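# Stack three cups mouth down, each larger over smaller

## Task

Stack the three cups into one nest, each bigger cup placed over the next smaller one. At the end all three must be upside down (open side facing the table), resting on the table and standing straight rather than tilted. The nest has to stay that way with the robot's hand no longer touching or supporting it.

## Robot and tools

Robot: the upper body of a humanoid on a stand past the table's -x edge, facing roughly +x. Only the right arm and its five-finger right hand move. One reference page (a picture of the hand) can be shown again with show_instructions.

Scene frame: metres. Table top is z = 0, +z up, +x points away from the robot across the table, and the robot's right side is toward -y. The table's near edge is at x = 0.18. The origin lies in the table plane under the pelvis, which sits 0.01 to 0.14 m above the table. The right shoulder is about 0.28 m above the pelvis, 0.14 m toward -y and 0.06 m toward +x. The hand point reaches at most 0.59 m from the shoulder. The body may be slightly rotated or tilted, and the reported position gets less accurate at long reach.

Hand point: a spot 0.05 m in front of the palm, where the index pad would meet the thumb tip in a pinch. Its own axes: +z along the straightened fingers, +y out of the palm, +x across the palm toward the little finger. Straight fingers extend 0.06 to 0.07 m past it along +z. Across the palm the hand reaches 0.08 m on the little-finger side; on the thumb side 0.02 m with the thumb turned in front of the palm, up to 0.09 m otherwise. A wrist bracket on the little-finger side sits 0.03 m beyond the point along +y and 0.11 m across the palm; it can collide.

A row is 14 numbers, each in [-1, 1], in this order: dx, dy, dz, rx, ry, rz, little, ring, middle, index, thumb_bend, thumb_turn, force_limit, speed. The first six are an offset, not an absolute pose, expressed in the hand point's own axes and counted from the hand point pose in the most recent result that reports it (before any such result, or for a later call inside the same reply, from where the robot is when that action begins). 1.0 equals 0.6 m of travel or 180 degrees; rx, ry, rz form a single rotation vector. All rows in one action share that same base; they do not add up. All-zero offsets drive back to the base pose and are not a pause. The six finger values are absolute targets: +1 straight/open, -1 fully curled; thumb_turn -1 puts the thumb in front of the palm opposite the fingers, +1 beside the palm. A pinch is roughly index -0.22, thumb_bend -0.75, thumb_turn -0.57. force_limit maps linearly from about 0 N (-1) to 10 N at the fingertip (+1), 15 N for the two thumb motors; it only stops closing motion. speed maps from nearly zero (-1) to full (+1), a whole finger travel taking 0.6 s at full.

Tools:
- execute_actions: {"actions": [...], "pictures": bool}. The list holds zero or one item. Empty list: just report the state. An action {"rows": [[14 numbers], ...], "steps": n}: up to 15 rows and up to 15 steps of 1/30 s (default 15); each row runs one step and the last one repeats. A wait {"steps": n} with no rows, n up to 300, counted from the previous result, with your reply time included. A rejected call moves nothing.
- move: {"target": one 14-number row, "speed": m/s 0.002 to 0.5, default 0.25; turning capped at twice that in rad/s}. Straight path lasting 0.5 to 10 s; longer paths are cut at 10 s. It ignores obstacles, can overshoot speed (especially near full arm extension) and the hand lags the path. Hand values go out at the start. Result adds a move: line (done, off_target, moving, held, fault), the limits that acted (paced = pose clipped, held = some steps blocked) and distance to target.
- wait: {"seconds": 0 to 10}; nothing new is commanded.
- zoom_image: {"camera": cam_high | cam_low | cam_wrist, "region": [x0, y0, x1, y1]} in pixels from the top-left, at most 504 by 504. Images: cam_high and cam_low 896x504, cam_wrist 616x616.
- show_instructions: no arguments.
- finished_scene: {"scene": number}; ends and grades the scene, irreversible.

Results: end_effector_position (m) and end_effector_quat_wxyz in the scene frame; hand_measured, hand_stopped_by (moving, target, force, stalled, fault), hand_load_n (positive when pushed open), each six values in motor order; hand_force_limit and hand_speed echo your settings; a Hand target line shows where the controller is heading. HELD flags steps where your row was partly not sent; a pose unreachable line means the clearance check altered it.

Motion limits: each step the command is clipped to 70 mm and 16 degrees from the measured pose, so far targets need several actions; after an action the arm only finishes the last clipped pose. Orientation gives way to position if both cannot be met. Joint ranges (rad): shoulder pitch -1.600 to 0.500, roll -1.600 to 0.000, yaw -1.300 to 1.300, elbow -1.047 to 2.094, wrist roll -1.972 to 1.972, wrist pitch and yaw -1.614 to 1.614.

Grasping: with the thumb fully in front of the palm the hand wraps objects 0.035 to 0.08 m wide, held across the palm on the wrist side of the point; turn the thumb before arriving. A motor moves only when its target changes by at least 0.01, then locks (holding at least 15 N). For a soft grip close with speed -0.9 or below. To squeeze harder, raise force_limit and send a more closed target; to release, send a more open one. A dropped object shows as loads near zero.

Avoid: pushing cups off the table, dropping or slamming them, and hard presses. Contact torque beyond the load limits (23.2 N m; wrist pitch and yaw 4.65 N m, held weight included) halts the arm for 10 s. Holding loads heats motors: MOTOR HOT from 90 °C, and at 120 °C the arm goes limp and drops. Release the nest before finishing.

Each tool is called after "Request:" as name([rows], argument=value, ...), one row to a line, values as JSON.

Reference images:

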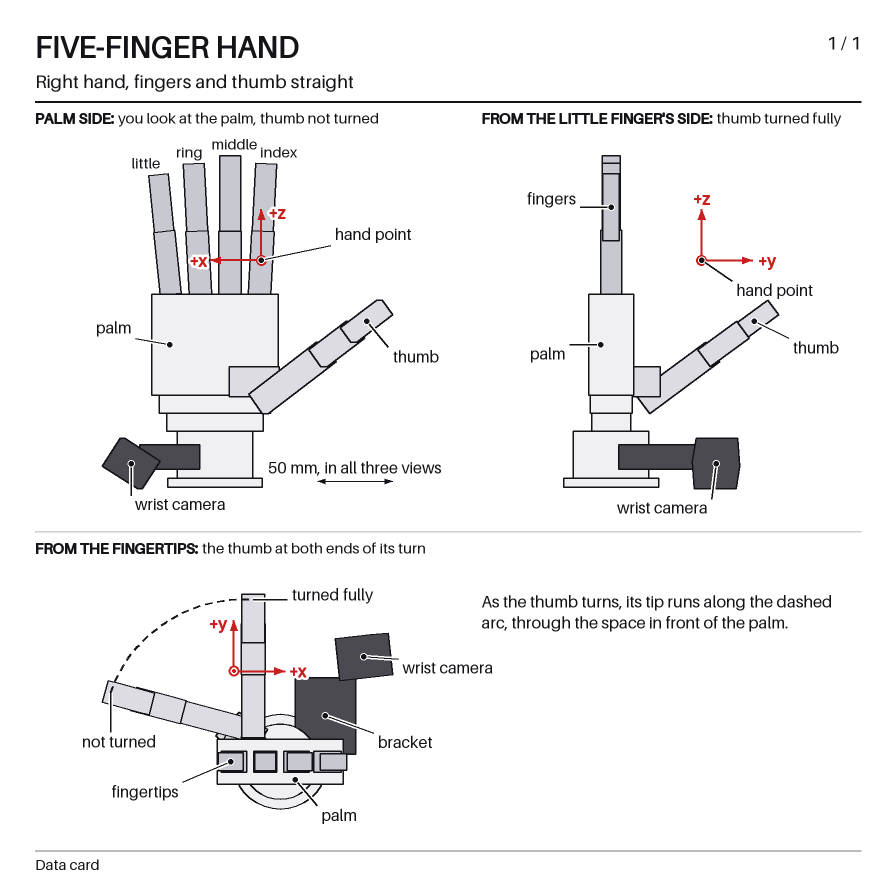

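## Session

Request:
execute_actions(actions=[])

Scene clock: 0.00 s of 6600.00 s.
end_effector_position=(+0.3955, -0.3953, +0.2991) hand_measured=(+1.000, +1.000, +1.000, +1.000, +1.000, +1.000) hand_load_n=(+0.0, +0.0, +0.0, +0.0, +0.0, +0.0) hand_stopped_by=(target, target, target, target, target, target) hand_force_limit=0.00 hand_speed=-0.80 end_effector_quat_wxyz=(-0.018, +0.704, -0.129, +0.699)
Joint positions: [ 0.338 -1.369 -0.864 -0.259 -1.402 -0.276  0.279]
Joint velocities: [-0.012  0.008  0.009  0.018  0.009  0.     0.   ]
Motor temperatures (°C, as the motors report them): [38 42 41 38 39 31 28]
Hand target: +0.396, -0.395, +0.299; -0.018, +0.704, -0.129, +0.699

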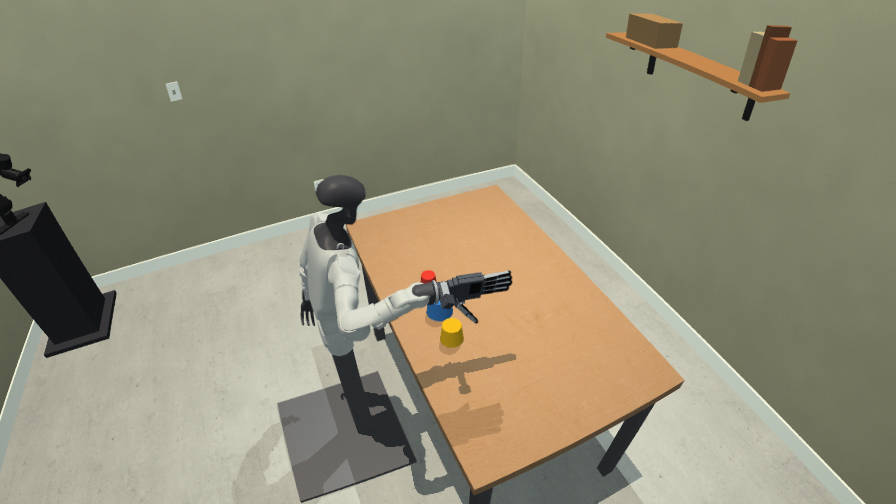

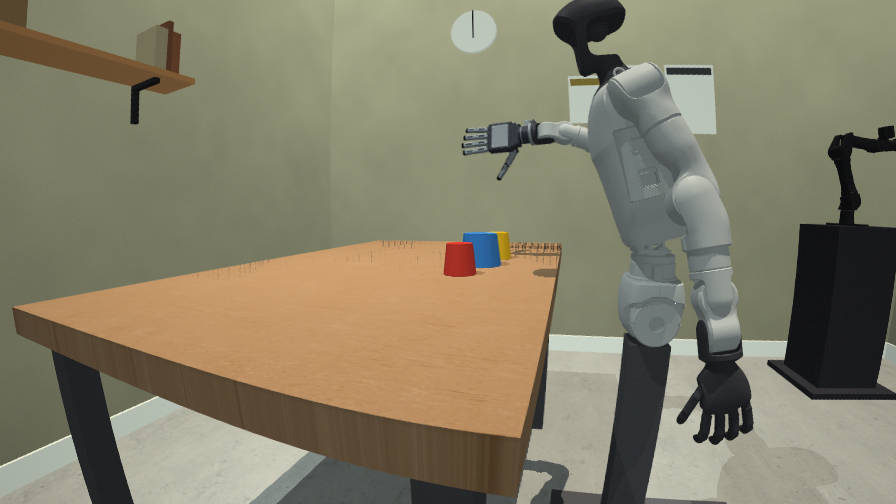

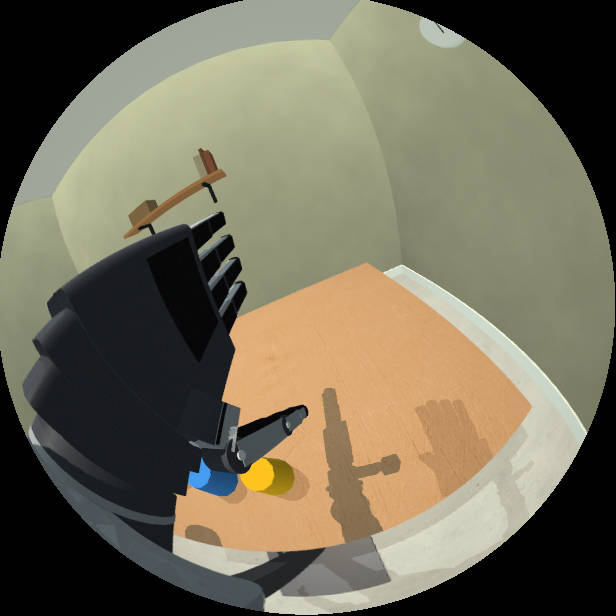

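Request:
zoom_image(camera="cam_high", region=[340, 220, 560, 380])

Request:
zoom_image(camera="cam_low", region=[400, 100, 640, 300])

Region (340, 220, 560, 380) of cam_high's 896x504 image, scaled by 2.291, with more detail than that image has; it fills the top 367 rows of this view, and the rest is white.

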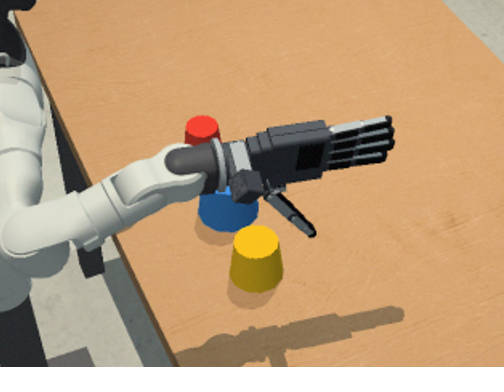

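Region (400, 100, 640, 300) of cam_low's 896x504 image, scaled by 2.100, with more detail than that image has.

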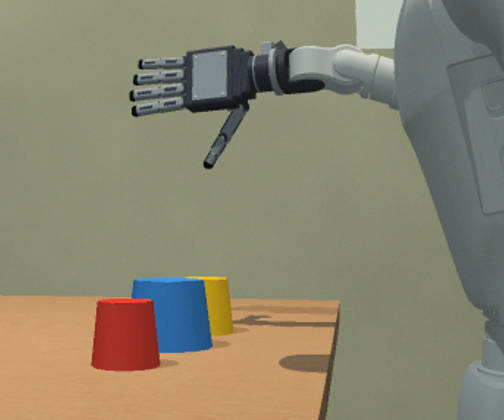

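Request:
move(target=[-0.191,-0.10,-0.148,-0.126,-0.182,0.408,0.6,0.6,0.6,0.6,1,-1,0,0.5])

Scene clock: 46.53 s of 6600.00 s.
end_effector_position=(+0.3158, -0.2985, +0.2007) hand_measured=(+0.600, +0.600, +0.600, +0.600, +1.000, -1.000) hand_load_n=(+0.0, +0.0, +0.0, +0.0, +0.0, +0.0) hand_stopped_by=(target, target, target, target, target, target) hand_force_limit=0.00 hand_speed=0.50 end_effector_quat_wxyz=(-0.326, +0.645, -0.623, +0.300)
Joint positions: [ 0.31  -1.296 -0.939 -0.181 -0.062 -0.111  1.06 ]
Joint velocities: [-0.005  0.     0.005  0.002  0.008  0.     0.   ]
Motor temperatures (°C, as the motors report them): [39 48 45 38 40 35 28]
Hand target: +0.316, -0.298, +0.200; -0.327, +0.643, -0.625, +0.297
Off the commanded pose: 0.003 m, 1 deg.
After step 90, 40.27 s passed at rest.
move: done

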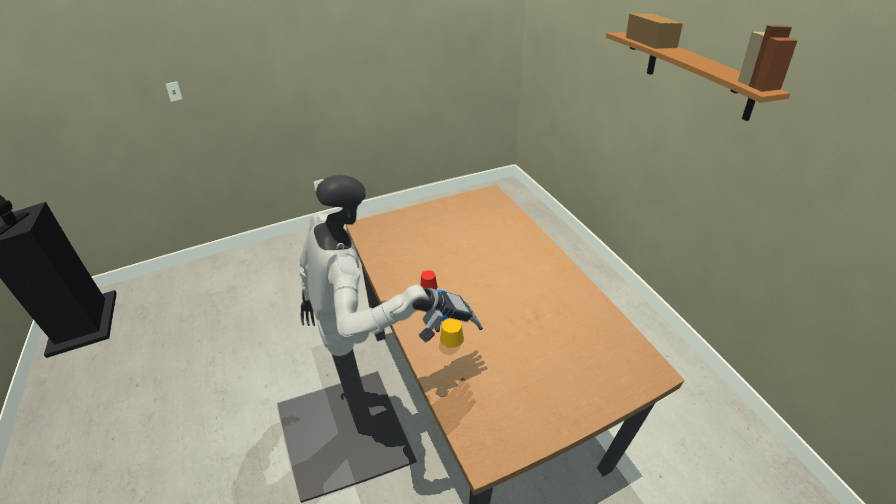

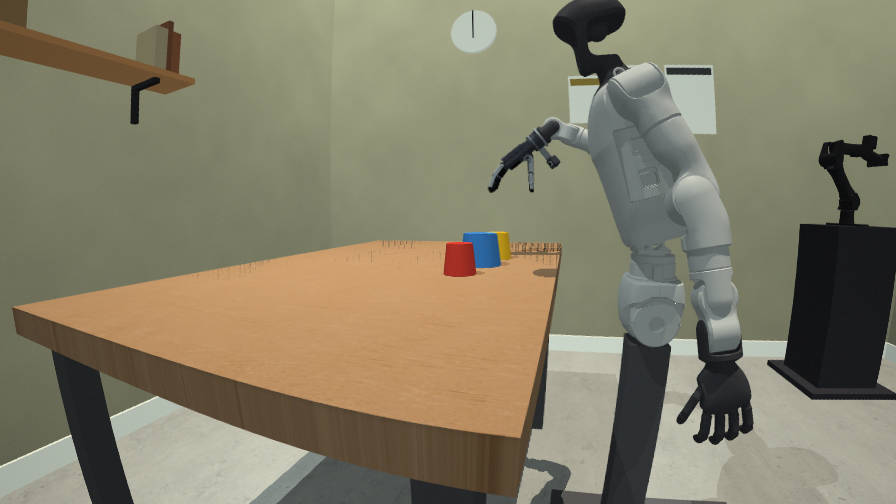

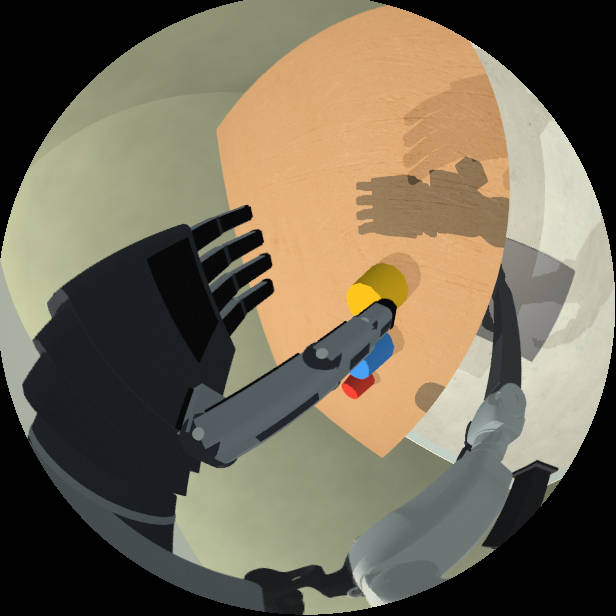

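Request:
move(target=[0,0.063,0.11,0,0,0,0.6,0.6,0.6,0.6,1,-1,0,0.5], speed=0.15)

Request:
zoom_image(camera="cam_high", region=[380, 250, 540, 380])

Request:
zoom_image(camera="cam_low", region=[420, 130, 600, 290])

Scene clock: 54.50 s of 6600.00 s.
end_effector_position=(+0.3461, -0.2991, +0.1322) hand_measured=(+0.600, +0.600, +0.600, +0.600, +1.000, -1.000) hand_load_n=(+0.0, +0.0, +0.0, +0.0, +0.0, +0.0) hand_stopped_by=(target, target, target, target, target, target) hand_force_limit=0.00 hand_speed=0.50 end_effector_quat_wxyz=(-0.326, +0.639, -0.628, +0.300)
Joint positions: [ 0.165 -1.301 -0.49  -0.066 -0.18  -0.11   0.735]
Joint velocities: [-0.003  0.002  0.002 -0.006  0.005  0.     0.   ]
Motor temperatures (°C, as the motors report them): [39 48 44 38 40 34 28]
Hand target: +0.347, -0.300, +0.132; -0.325, +0.641, -0.627, +0.302
Off the commanded pose: 0.004 m, 1 deg.
After step 90, 3.97 s passed at rest.
move: off_target

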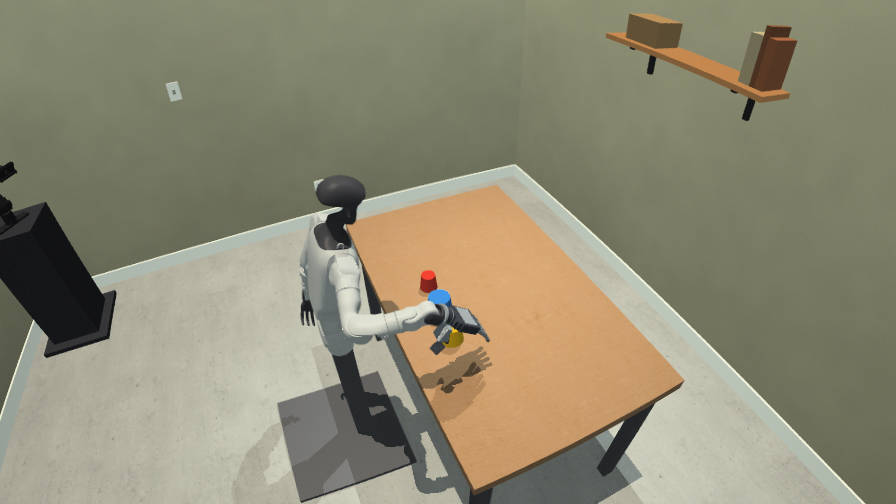

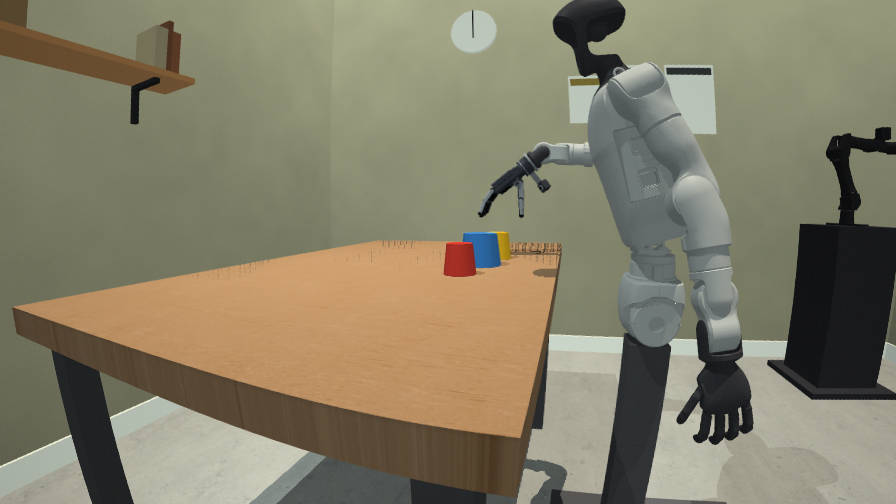

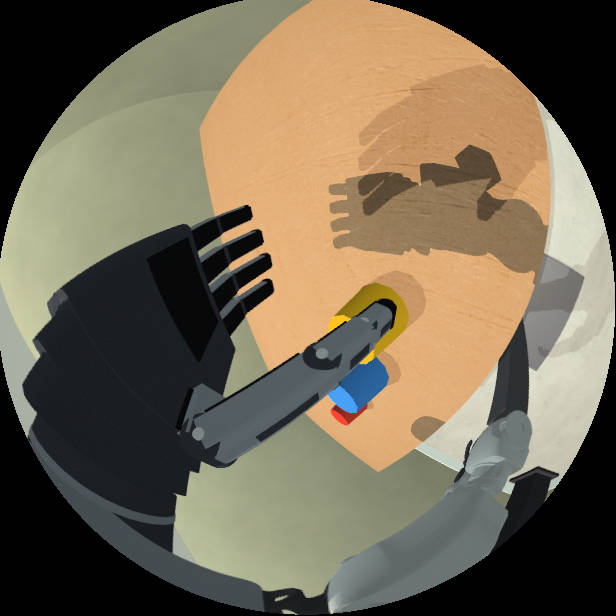

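Region (380, 250, 540, 380) of cam_high's 896x504 image, scaled by 3.150, with more detail than that image has; it fills the top 410 rows of this view, and the rest is white.

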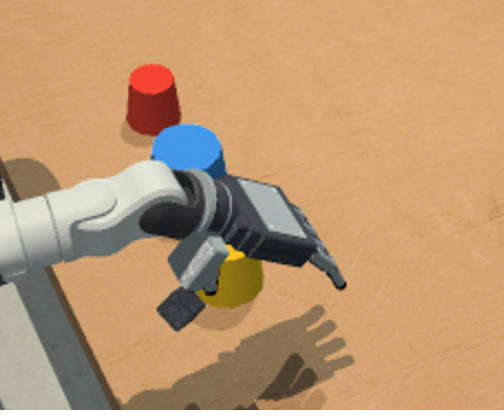

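Region (420, 130, 600, 290) of cam_low's 896x504 image, scaled by 2.800, with more detail than that image has.

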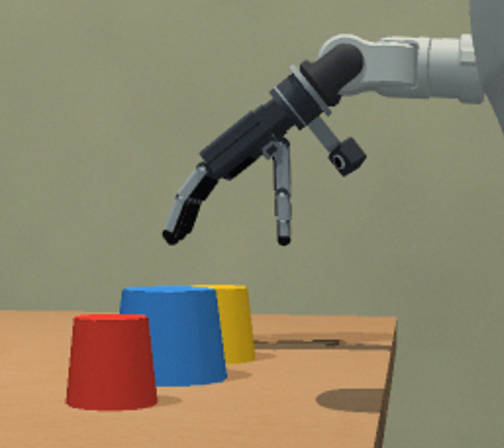

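Request:
move(target=[-0.133,0,0,0,0,0,0.6,0.6,0.6,0.6,1,-1,0,0.5], speed=0.15)

Request:
zoom_image(camera="cam_high", region=[380, 250, 540, 380])

Request:
zoom_image(camera="cam_low", region=[420, 130, 600, 290])

Scene clock: 68.43 s of 6600.00 s.
end_effector_position=(+0.3402, -0.2204, +0.1288) hand_measured=(+0.600, +0.600, +0.600, +0.600, +1.000, -1.000) hand_load_n=(+0.0, +0.0, +0.0, +0.0, +0.0, +0.0) hand_stopped_by=(target, target, target, target, target, target) hand_force_limit=0.00 hand_speed=0.50 end_effector_quat_wxyz=(-0.320, +0.641, -0.633, +0.294)
Joint positions: [ 0.091 -1.315 -0.306 -0.596 -0.222  0.474  0.756]
Joint velocities: [-0.005 -0.009  0.002 -0.003 -0.006  0.004  0.   ]
Motor temperatures (°C, as the motors report them): [39 50 44 38 40 33 28]
Hand target: +0.341, -0.221, +0.130; -0.320, +0.642, -0.631, +0.297
Off the commanded pose: 0.007 m, 1 deg.
After step 90, 9.97 s passed at rest.
move: off_target

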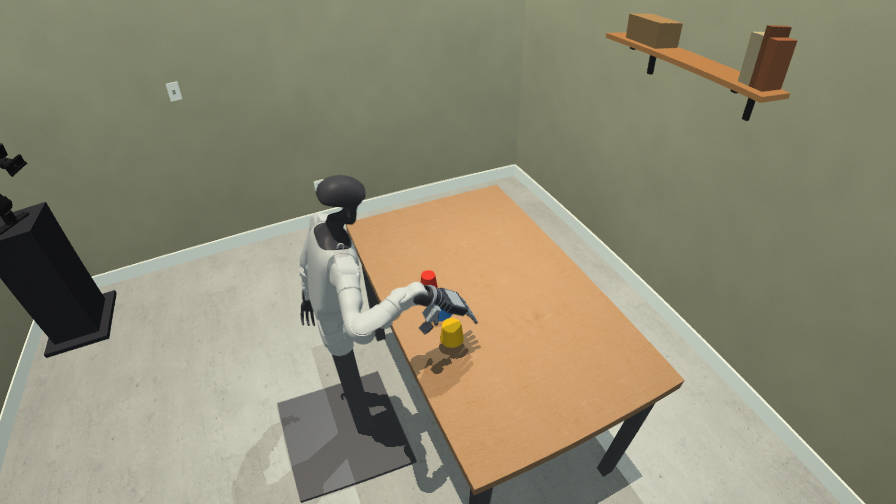

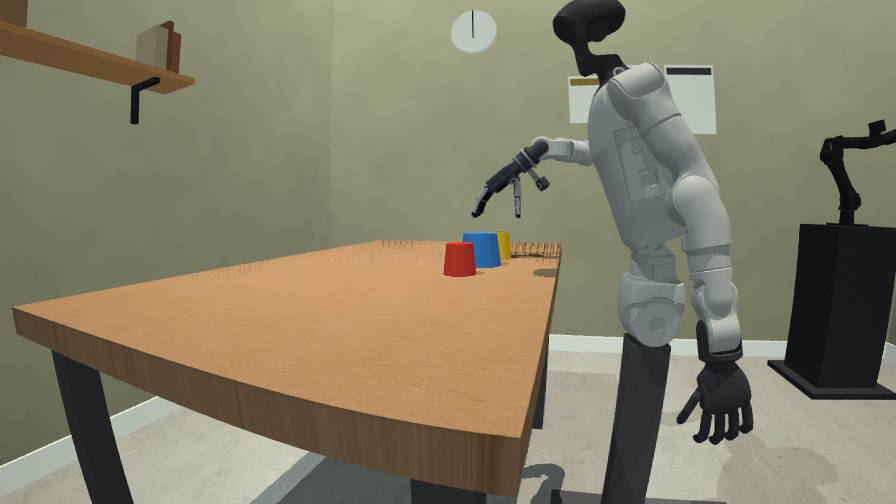

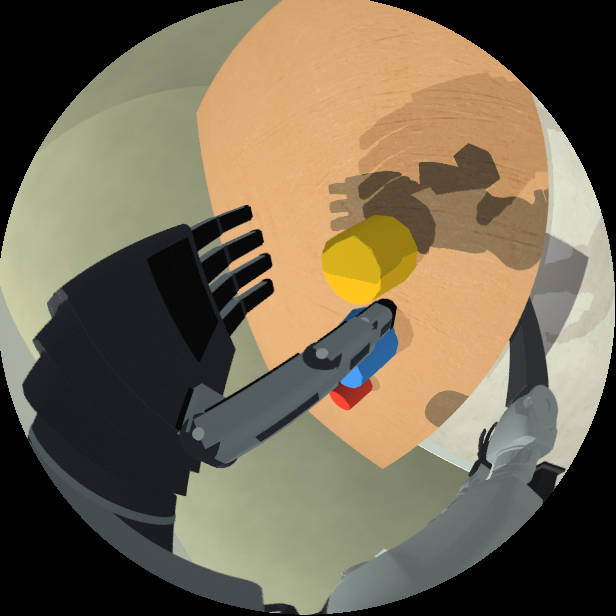

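Region (380, 250, 540, 380) of cam_high's 896x504 image, scaled by 3.150, with more detail than that image has; it fills the top 410 rows of this view, and the rest is white.

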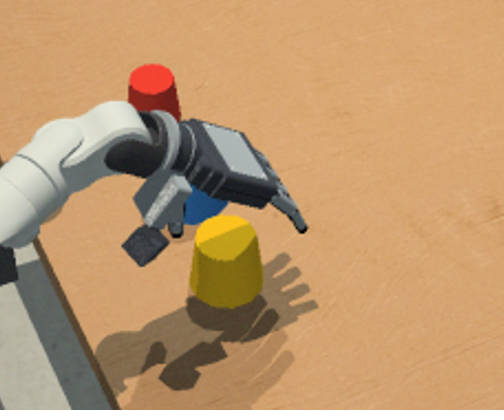

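Region (420, 130, 600, 290) of cam_low's 896x504 image, scaled by 2.800, with more detail than that image has.

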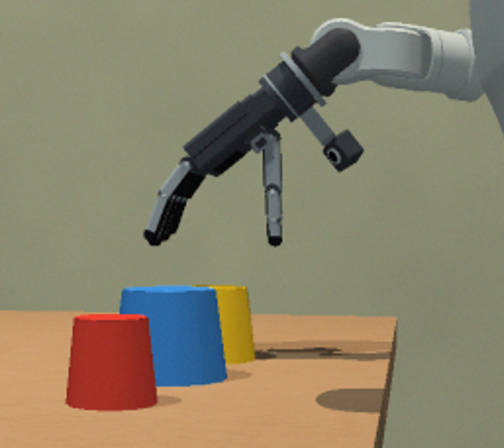

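Request:
move(target=[-0.015,0.053,0.04,0,0,0,0.6,0.6,0.6,0.6,1,-1,0,0.5], speed=0.06)

Request:
zoom_image(camera="cam_high", region=[380, 250, 540, 380])

Request:
zoom_image(camera="cam_low", region=[420, 130, 600, 290])

Scene clock: 89.93 s of 6600.00 s.
end_effector_position=(+0.3392, -0.2108, +0.0891) hand_measured=(+0.600, +0.600, +0.600, +0.600, +1.000, -1.000) hand_load_n=(+0.0, +0.0, +0.0, +0.0, +0.0, +0.0) hand_stopped_by=(target, target, target, target, target, target) hand_force_limit=0.00 hand_speed=0.50 end_effector_quat_wxyz=(-0.320, +0.640, -0.635, +0.291)
Joint positions: [ 0.04  -1.261 -0.064 -0.585 -0.307  0.516  0.614]
Joint velocities: [-0.012 -0.008  0.009  0.    -0.005  0.003 -0.008]
Motor temperatures (°C, as the motors report them): [40 49 44 39 40 32 29]
Hand target: +0.340, -0.212, +0.089; -0.319, +0.640, -0.634, +0.294
Off the commanded pose: 0.001 m, 0 deg.
After step 90, 17.50 s passed at rest.
move: done

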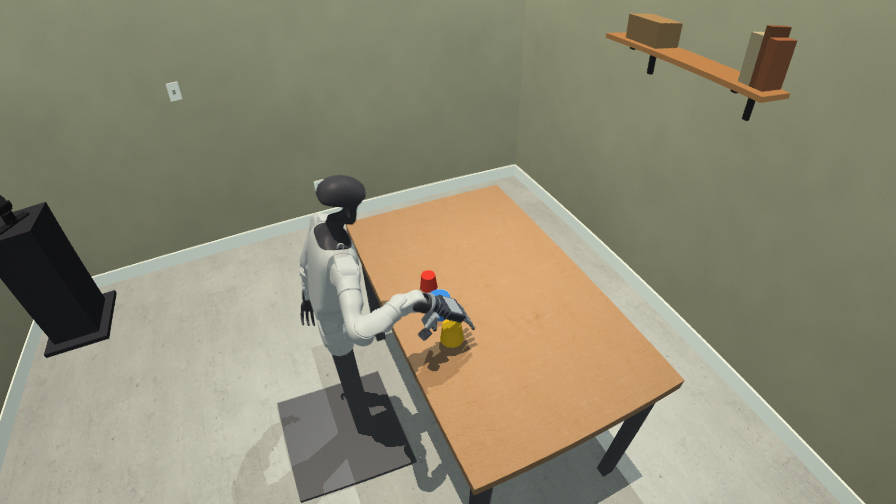

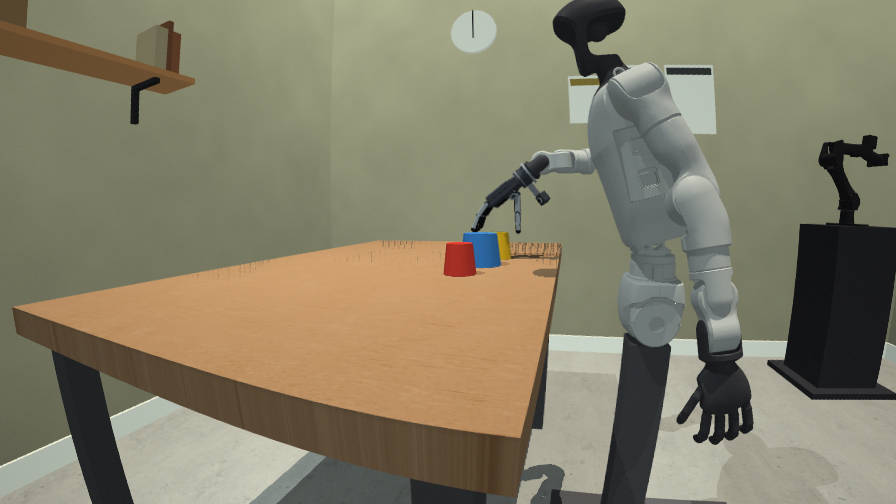

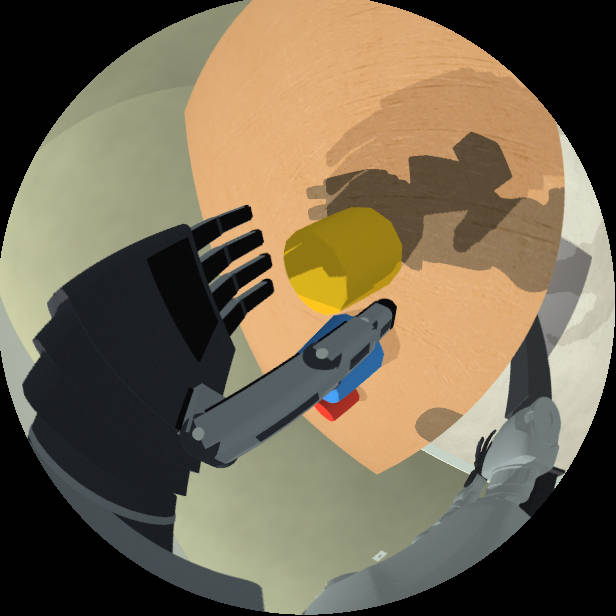

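Region (380, 250, 540, 380) of cam_high's 896x504 image, scaled by 3.150, with more detail than that image has; it fills the top 410 rows of this view, and the rest is white.

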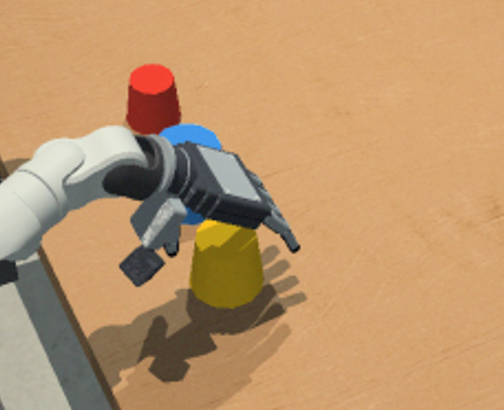

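Region (420, 130, 600, 290) of cam_low's 896x504 image, scaled by 2.800, with more detail than that image has.

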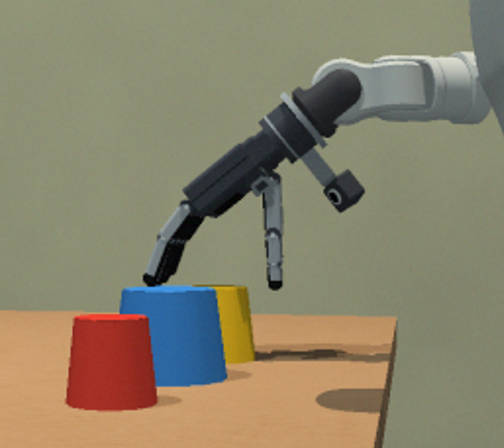

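Request:
move(target=[0,0.048,0.047,0,0,0,0.6,0.6,0.6,0.6,1,-1,0,0.5], speed=0.05)

Request:
zoom_image(camera="cam_high", region=[380, 250, 540, 380])

Scene clock: 95.47 s of 6600.00 s.
end_effector_position=(+0.3440, -0.2110, +0.0497) hand_measured=(+0.600, +0.600, +0.600, +0.600, +1.000, -1.000) hand_load_n=(+0.0, +0.0, +0.0, +0.0, +0.0, +0.0) hand_stopped_by=(target, target, target, target, target, target) hand_force_limit=0.00 hand_speed=0.50 end_effector_quat_wxyz=(-0.320, +0.638, -0.638, +0.290)
Joint positions: [-0.039 -1.182  0.139 -0.451 -0.379  0.472  0.492]
Joint velocities: [-0.018  0.009  0.005  0.    -0.002  0.    -0.014]
Motor temperatures (°C, as the motors report them): [40 49 44 39 40 32 29]
Hand target: +0.345, -0.211, +0.050; -0.320, +0.638, -0.636, +0.293
Off the commanded pose: 0.002 m, 1 deg.
After step 90, 1.47 s passed at rest.
move: done

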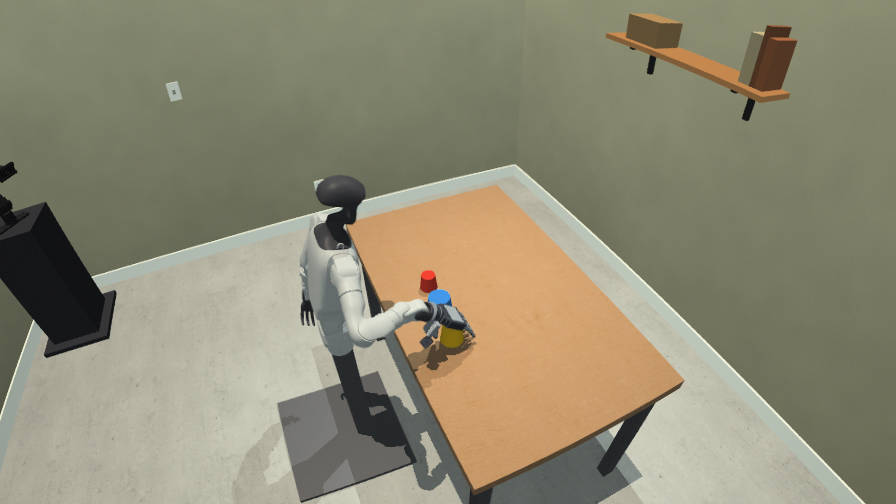

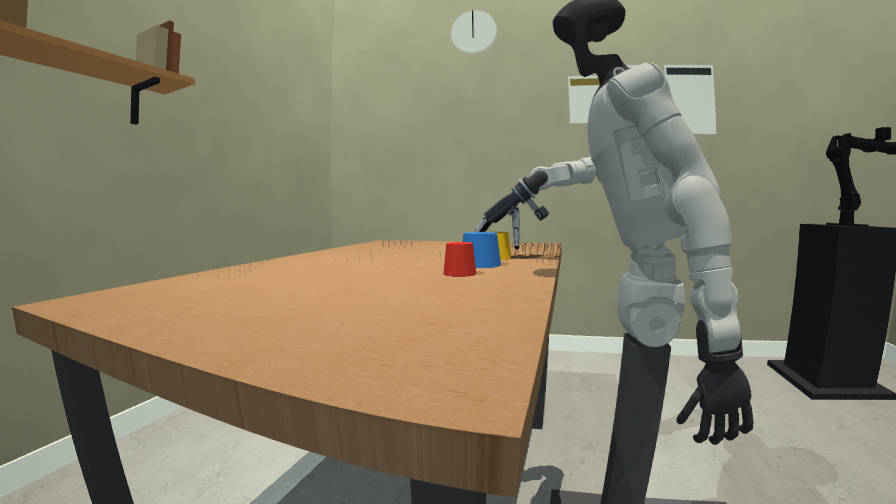

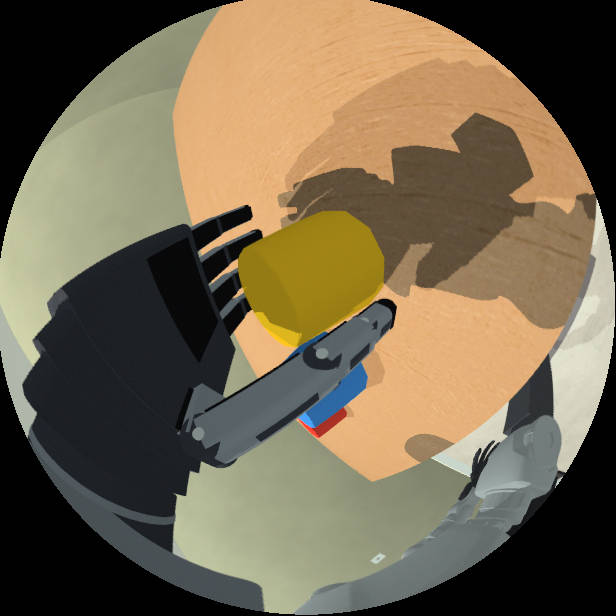

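Region (380, 250, 540, 380) of cam_high's 896x504 image, scaled by 3.150, with more detail than that image has; it fills the top 410 rows of this view, and the rest is white.

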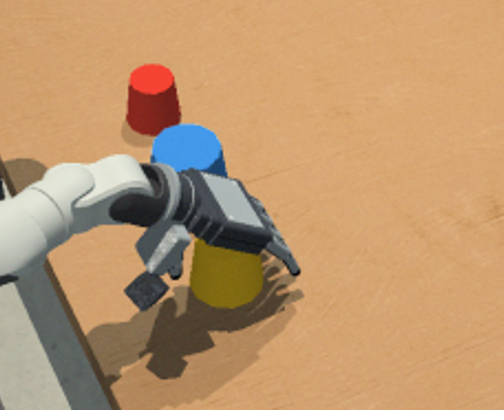

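Request:
move(target=[0,0,0,0,0,0,0.6,-0.5,-0.5,-0.5,-0.5,-1,-0.3,-0.8])

Request:
zoom_image(camera="cam_high", region=[380, 250, 540, 380])

Scene clock: 100.07 s of 6600.00 s.
end_effector_position=(+0.3442, -0.2109, +0.0498) hand_measured=(+0.600, +0.170, +0.258, +0.182, +0.774, -1.000) hand_load_n=(+0.0, +5.0, +0.5, +4.0, +9.0, +2.0) hand_stopped_by=(target, force, force, force, force, target) hand_force_limit=-0.30 hand_speed=-0.80 end_effector_quat_wxyz=(-0.320, +0.638, -0.638, +0.291)
Joint positions: [-0.039 -1.182  0.139 -0.451 -0.379  0.472  0.491]
Joint velocities: [-0.015 -0.002  0.     0.     0.002  0.     0.   ]
Motor temperatures (°C, as the motors report them): [40 49 44 39 40 32 29]
Hand target: +0.344, -0.211, +0.050; -0.320, +0.638, -0.638, +0.290
Off the commanded pose: 0.000 m, 0 deg.
After step 90, 0.03 s passed at rest.
move: done

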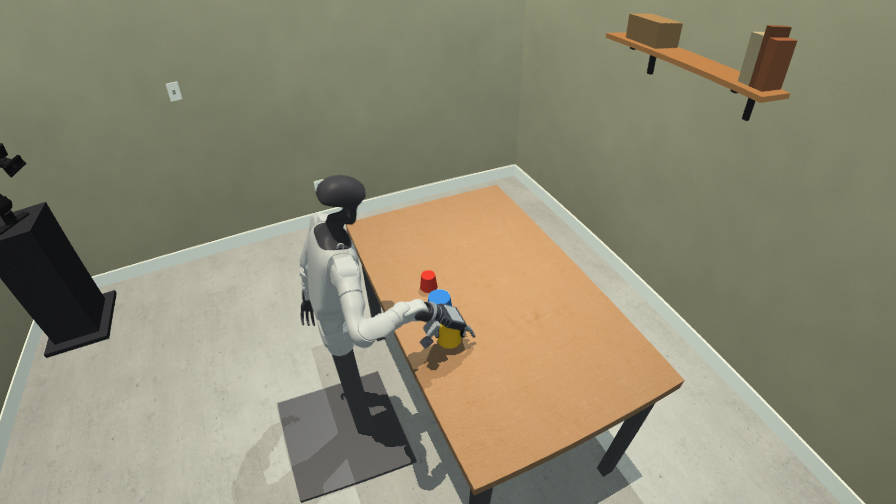

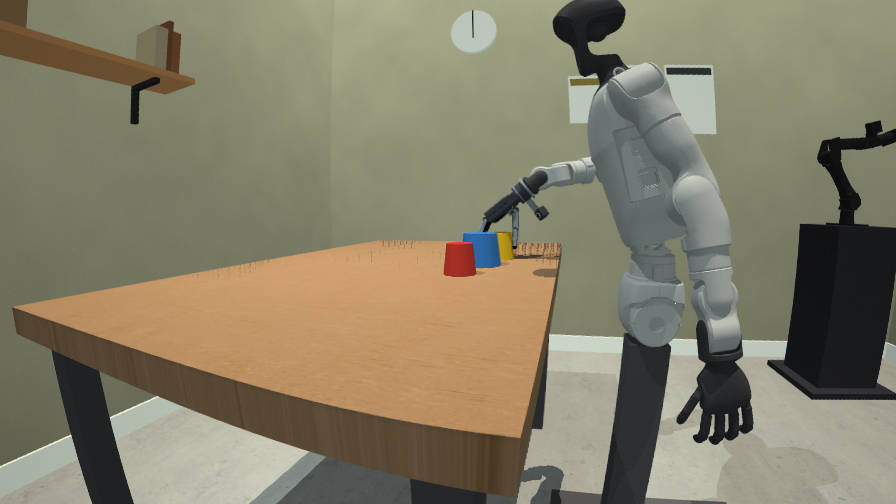

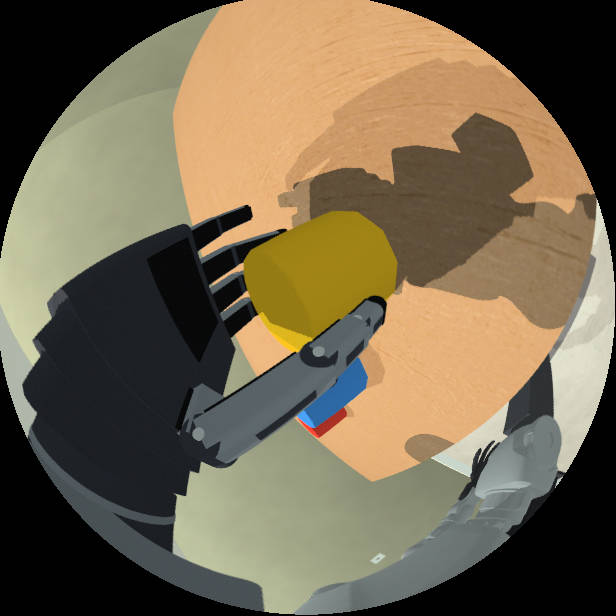

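Region (380, 250, 540, 380) of cam_high's 896x504 image, scaled by 3.150, with more detail than that image has; it fills the top 410 rows of this view, and the rest is white.

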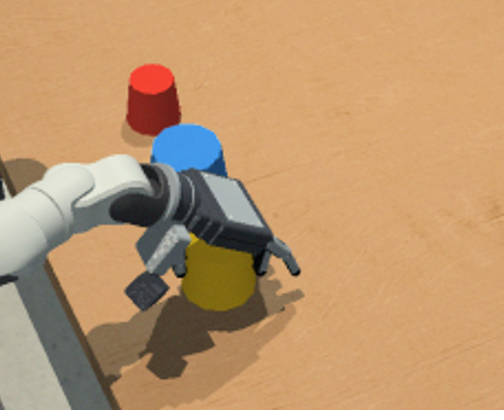

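Request:
move(target=[0,-0.14,-0.105,0,0,0,0.6,-0.5,-0.5,-0.5,-0.5,-1,-0.3,-0.8], speed=0.1)

Scene clock: 105.33 s of 6600.00 s.
end_effector_position=(+0.3444, -0.2126, +0.1535) hand_measured=(+0.600, +0.170, +0.258, +0.182, +0.774, -1.000) hand_load_n=(+0.0, +5.0, +0.5, +4.0, +9.0, +2.0) hand_stopped_by=(target, force, force, force, force, target) hand_force_limit=-0.30 hand_speed=-0.80 end_effector_quat_wxyz=(-0.318, +0.642, -0.634, +0.292)
Joint positions: [ 0.002 -1.383 -0.332 -0.626 -0.16   0.555  0.845]
Joint velocities: [-0.011  0.002 -0.002  0.009  0.006  0.     0.011]
Motor temperatures (°C, as the motors report them): [40 49 44 39 40 32 29]
Hand target: +0.344, -0.211, +0.153; -0.319, +0.642, -0.635, +0.289
Off the commanded pose: 0.004 m, 1 deg.
After step 90, 0.90 s passed at rest.
move: off_target

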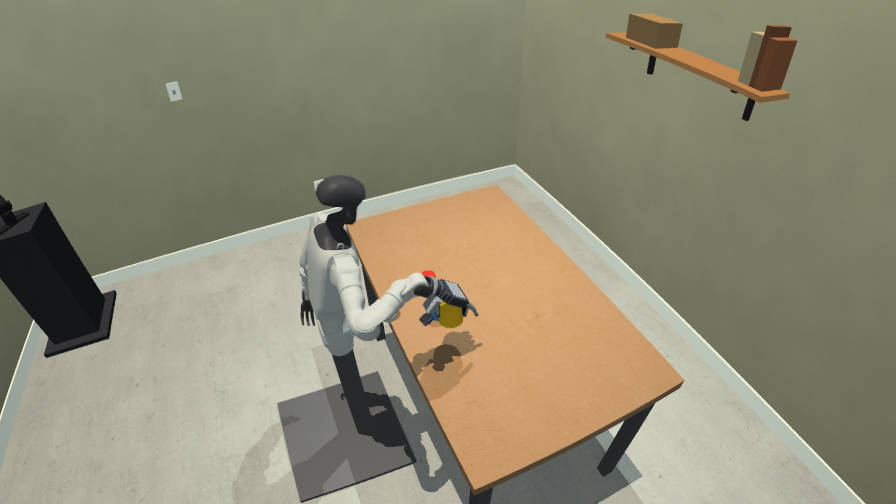

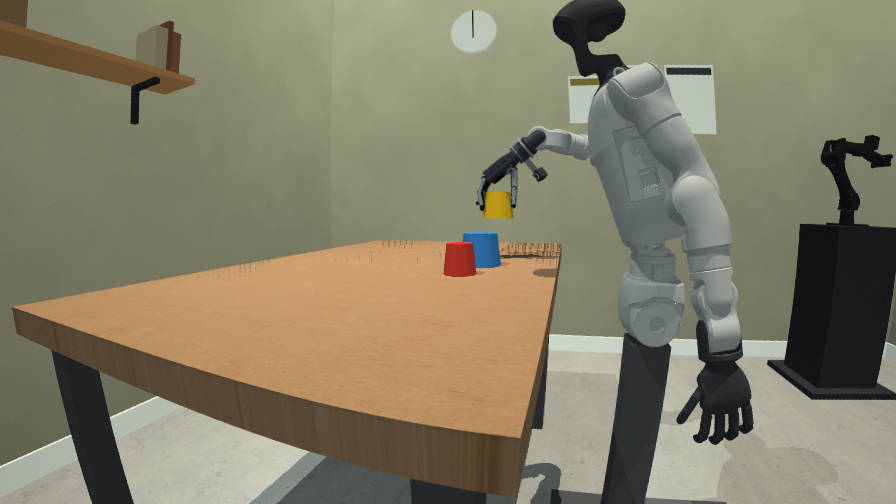

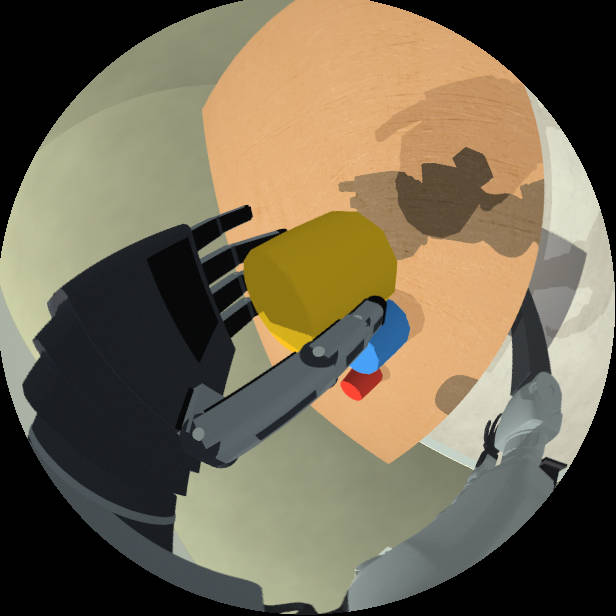

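Request:
move(target=[-0.383,-0.02,0.027,0,-0.133,-0.1,0.6,-0.5,-0.5,-0.5,-0.5,-1,-0.3,-0.8], speed=0.12)

Request:
zoom_image(camera="cam_high", region=[360, 210, 520, 340])

Request:
zoom_image(camera="cam_low", region=[400, 130, 580, 290])

Scene clock: 117.00 s of 6600.00 s.
end_effector_position=(+0.3628, +0.0050, +0.1573) hand_measured=(+0.600, +0.170, +0.258, +0.182, +0.774, -1.000) hand_load_n=(+0.0, +5.0, +0.5, +4.0, +9.0, +2.0) hand_stopped_by=(target, force, force, force, force, target) hand_force_limit=-0.30 hand_speed=-0.80 end_effector_quat_wxyz=(-0.382, +0.777, -0.456, +0.206)
Joint positions: [-1.264 -0.88   0.886 -0.579 -0.434  0.891  1.021]
Joint velocities: [-0.008 -0.008 -0.009  0.006 -0.002  0.     0.   ]
Motor temperatures (°C, as the motors report them): [41 48 45 39 40 32 29]
Hand target: +0.364, +0.005, +0.157; -0.382, +0.777, -0.455, +0.209
Off the commanded pose: 0.013 m, 2 deg.
After step 90, 6.17 s passed at rest.
move: off_target

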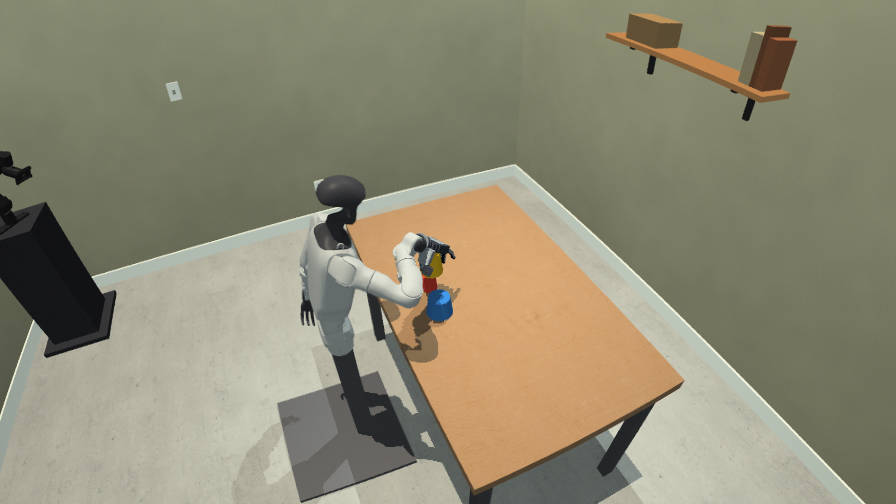

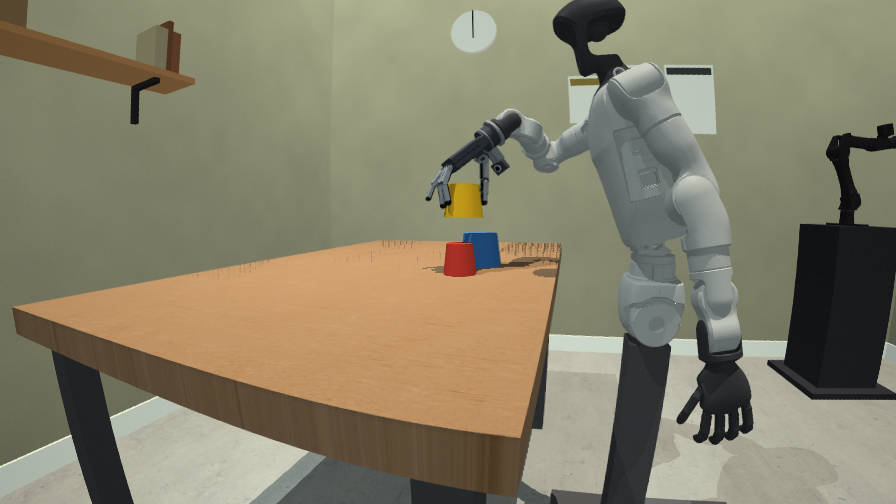

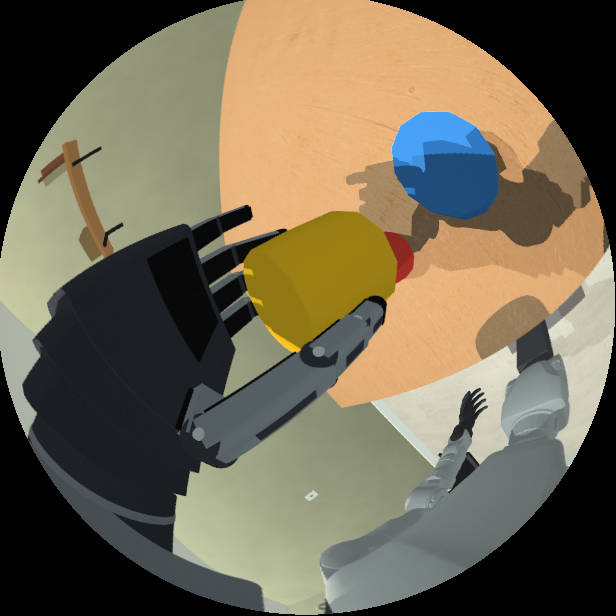

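Region (360, 210, 520, 340) of cam_high's 896x504 image, scaled by 3.150, with more detail than that image has; it fills the top 410 rows of this view, and the rest is white.

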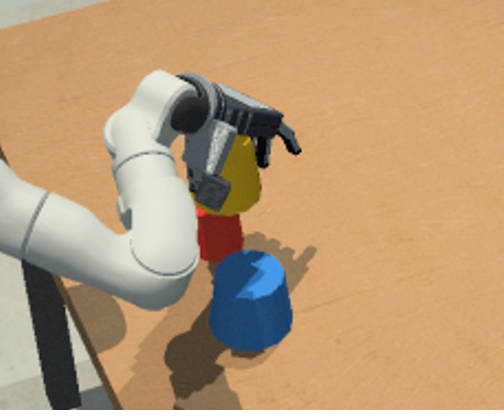

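Region (400, 130, 580, 290) of cam_low's 896x504 image, scaled by 2.800, with more detail than that image has.

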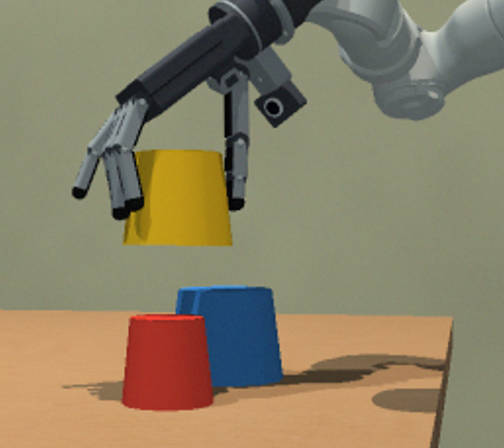

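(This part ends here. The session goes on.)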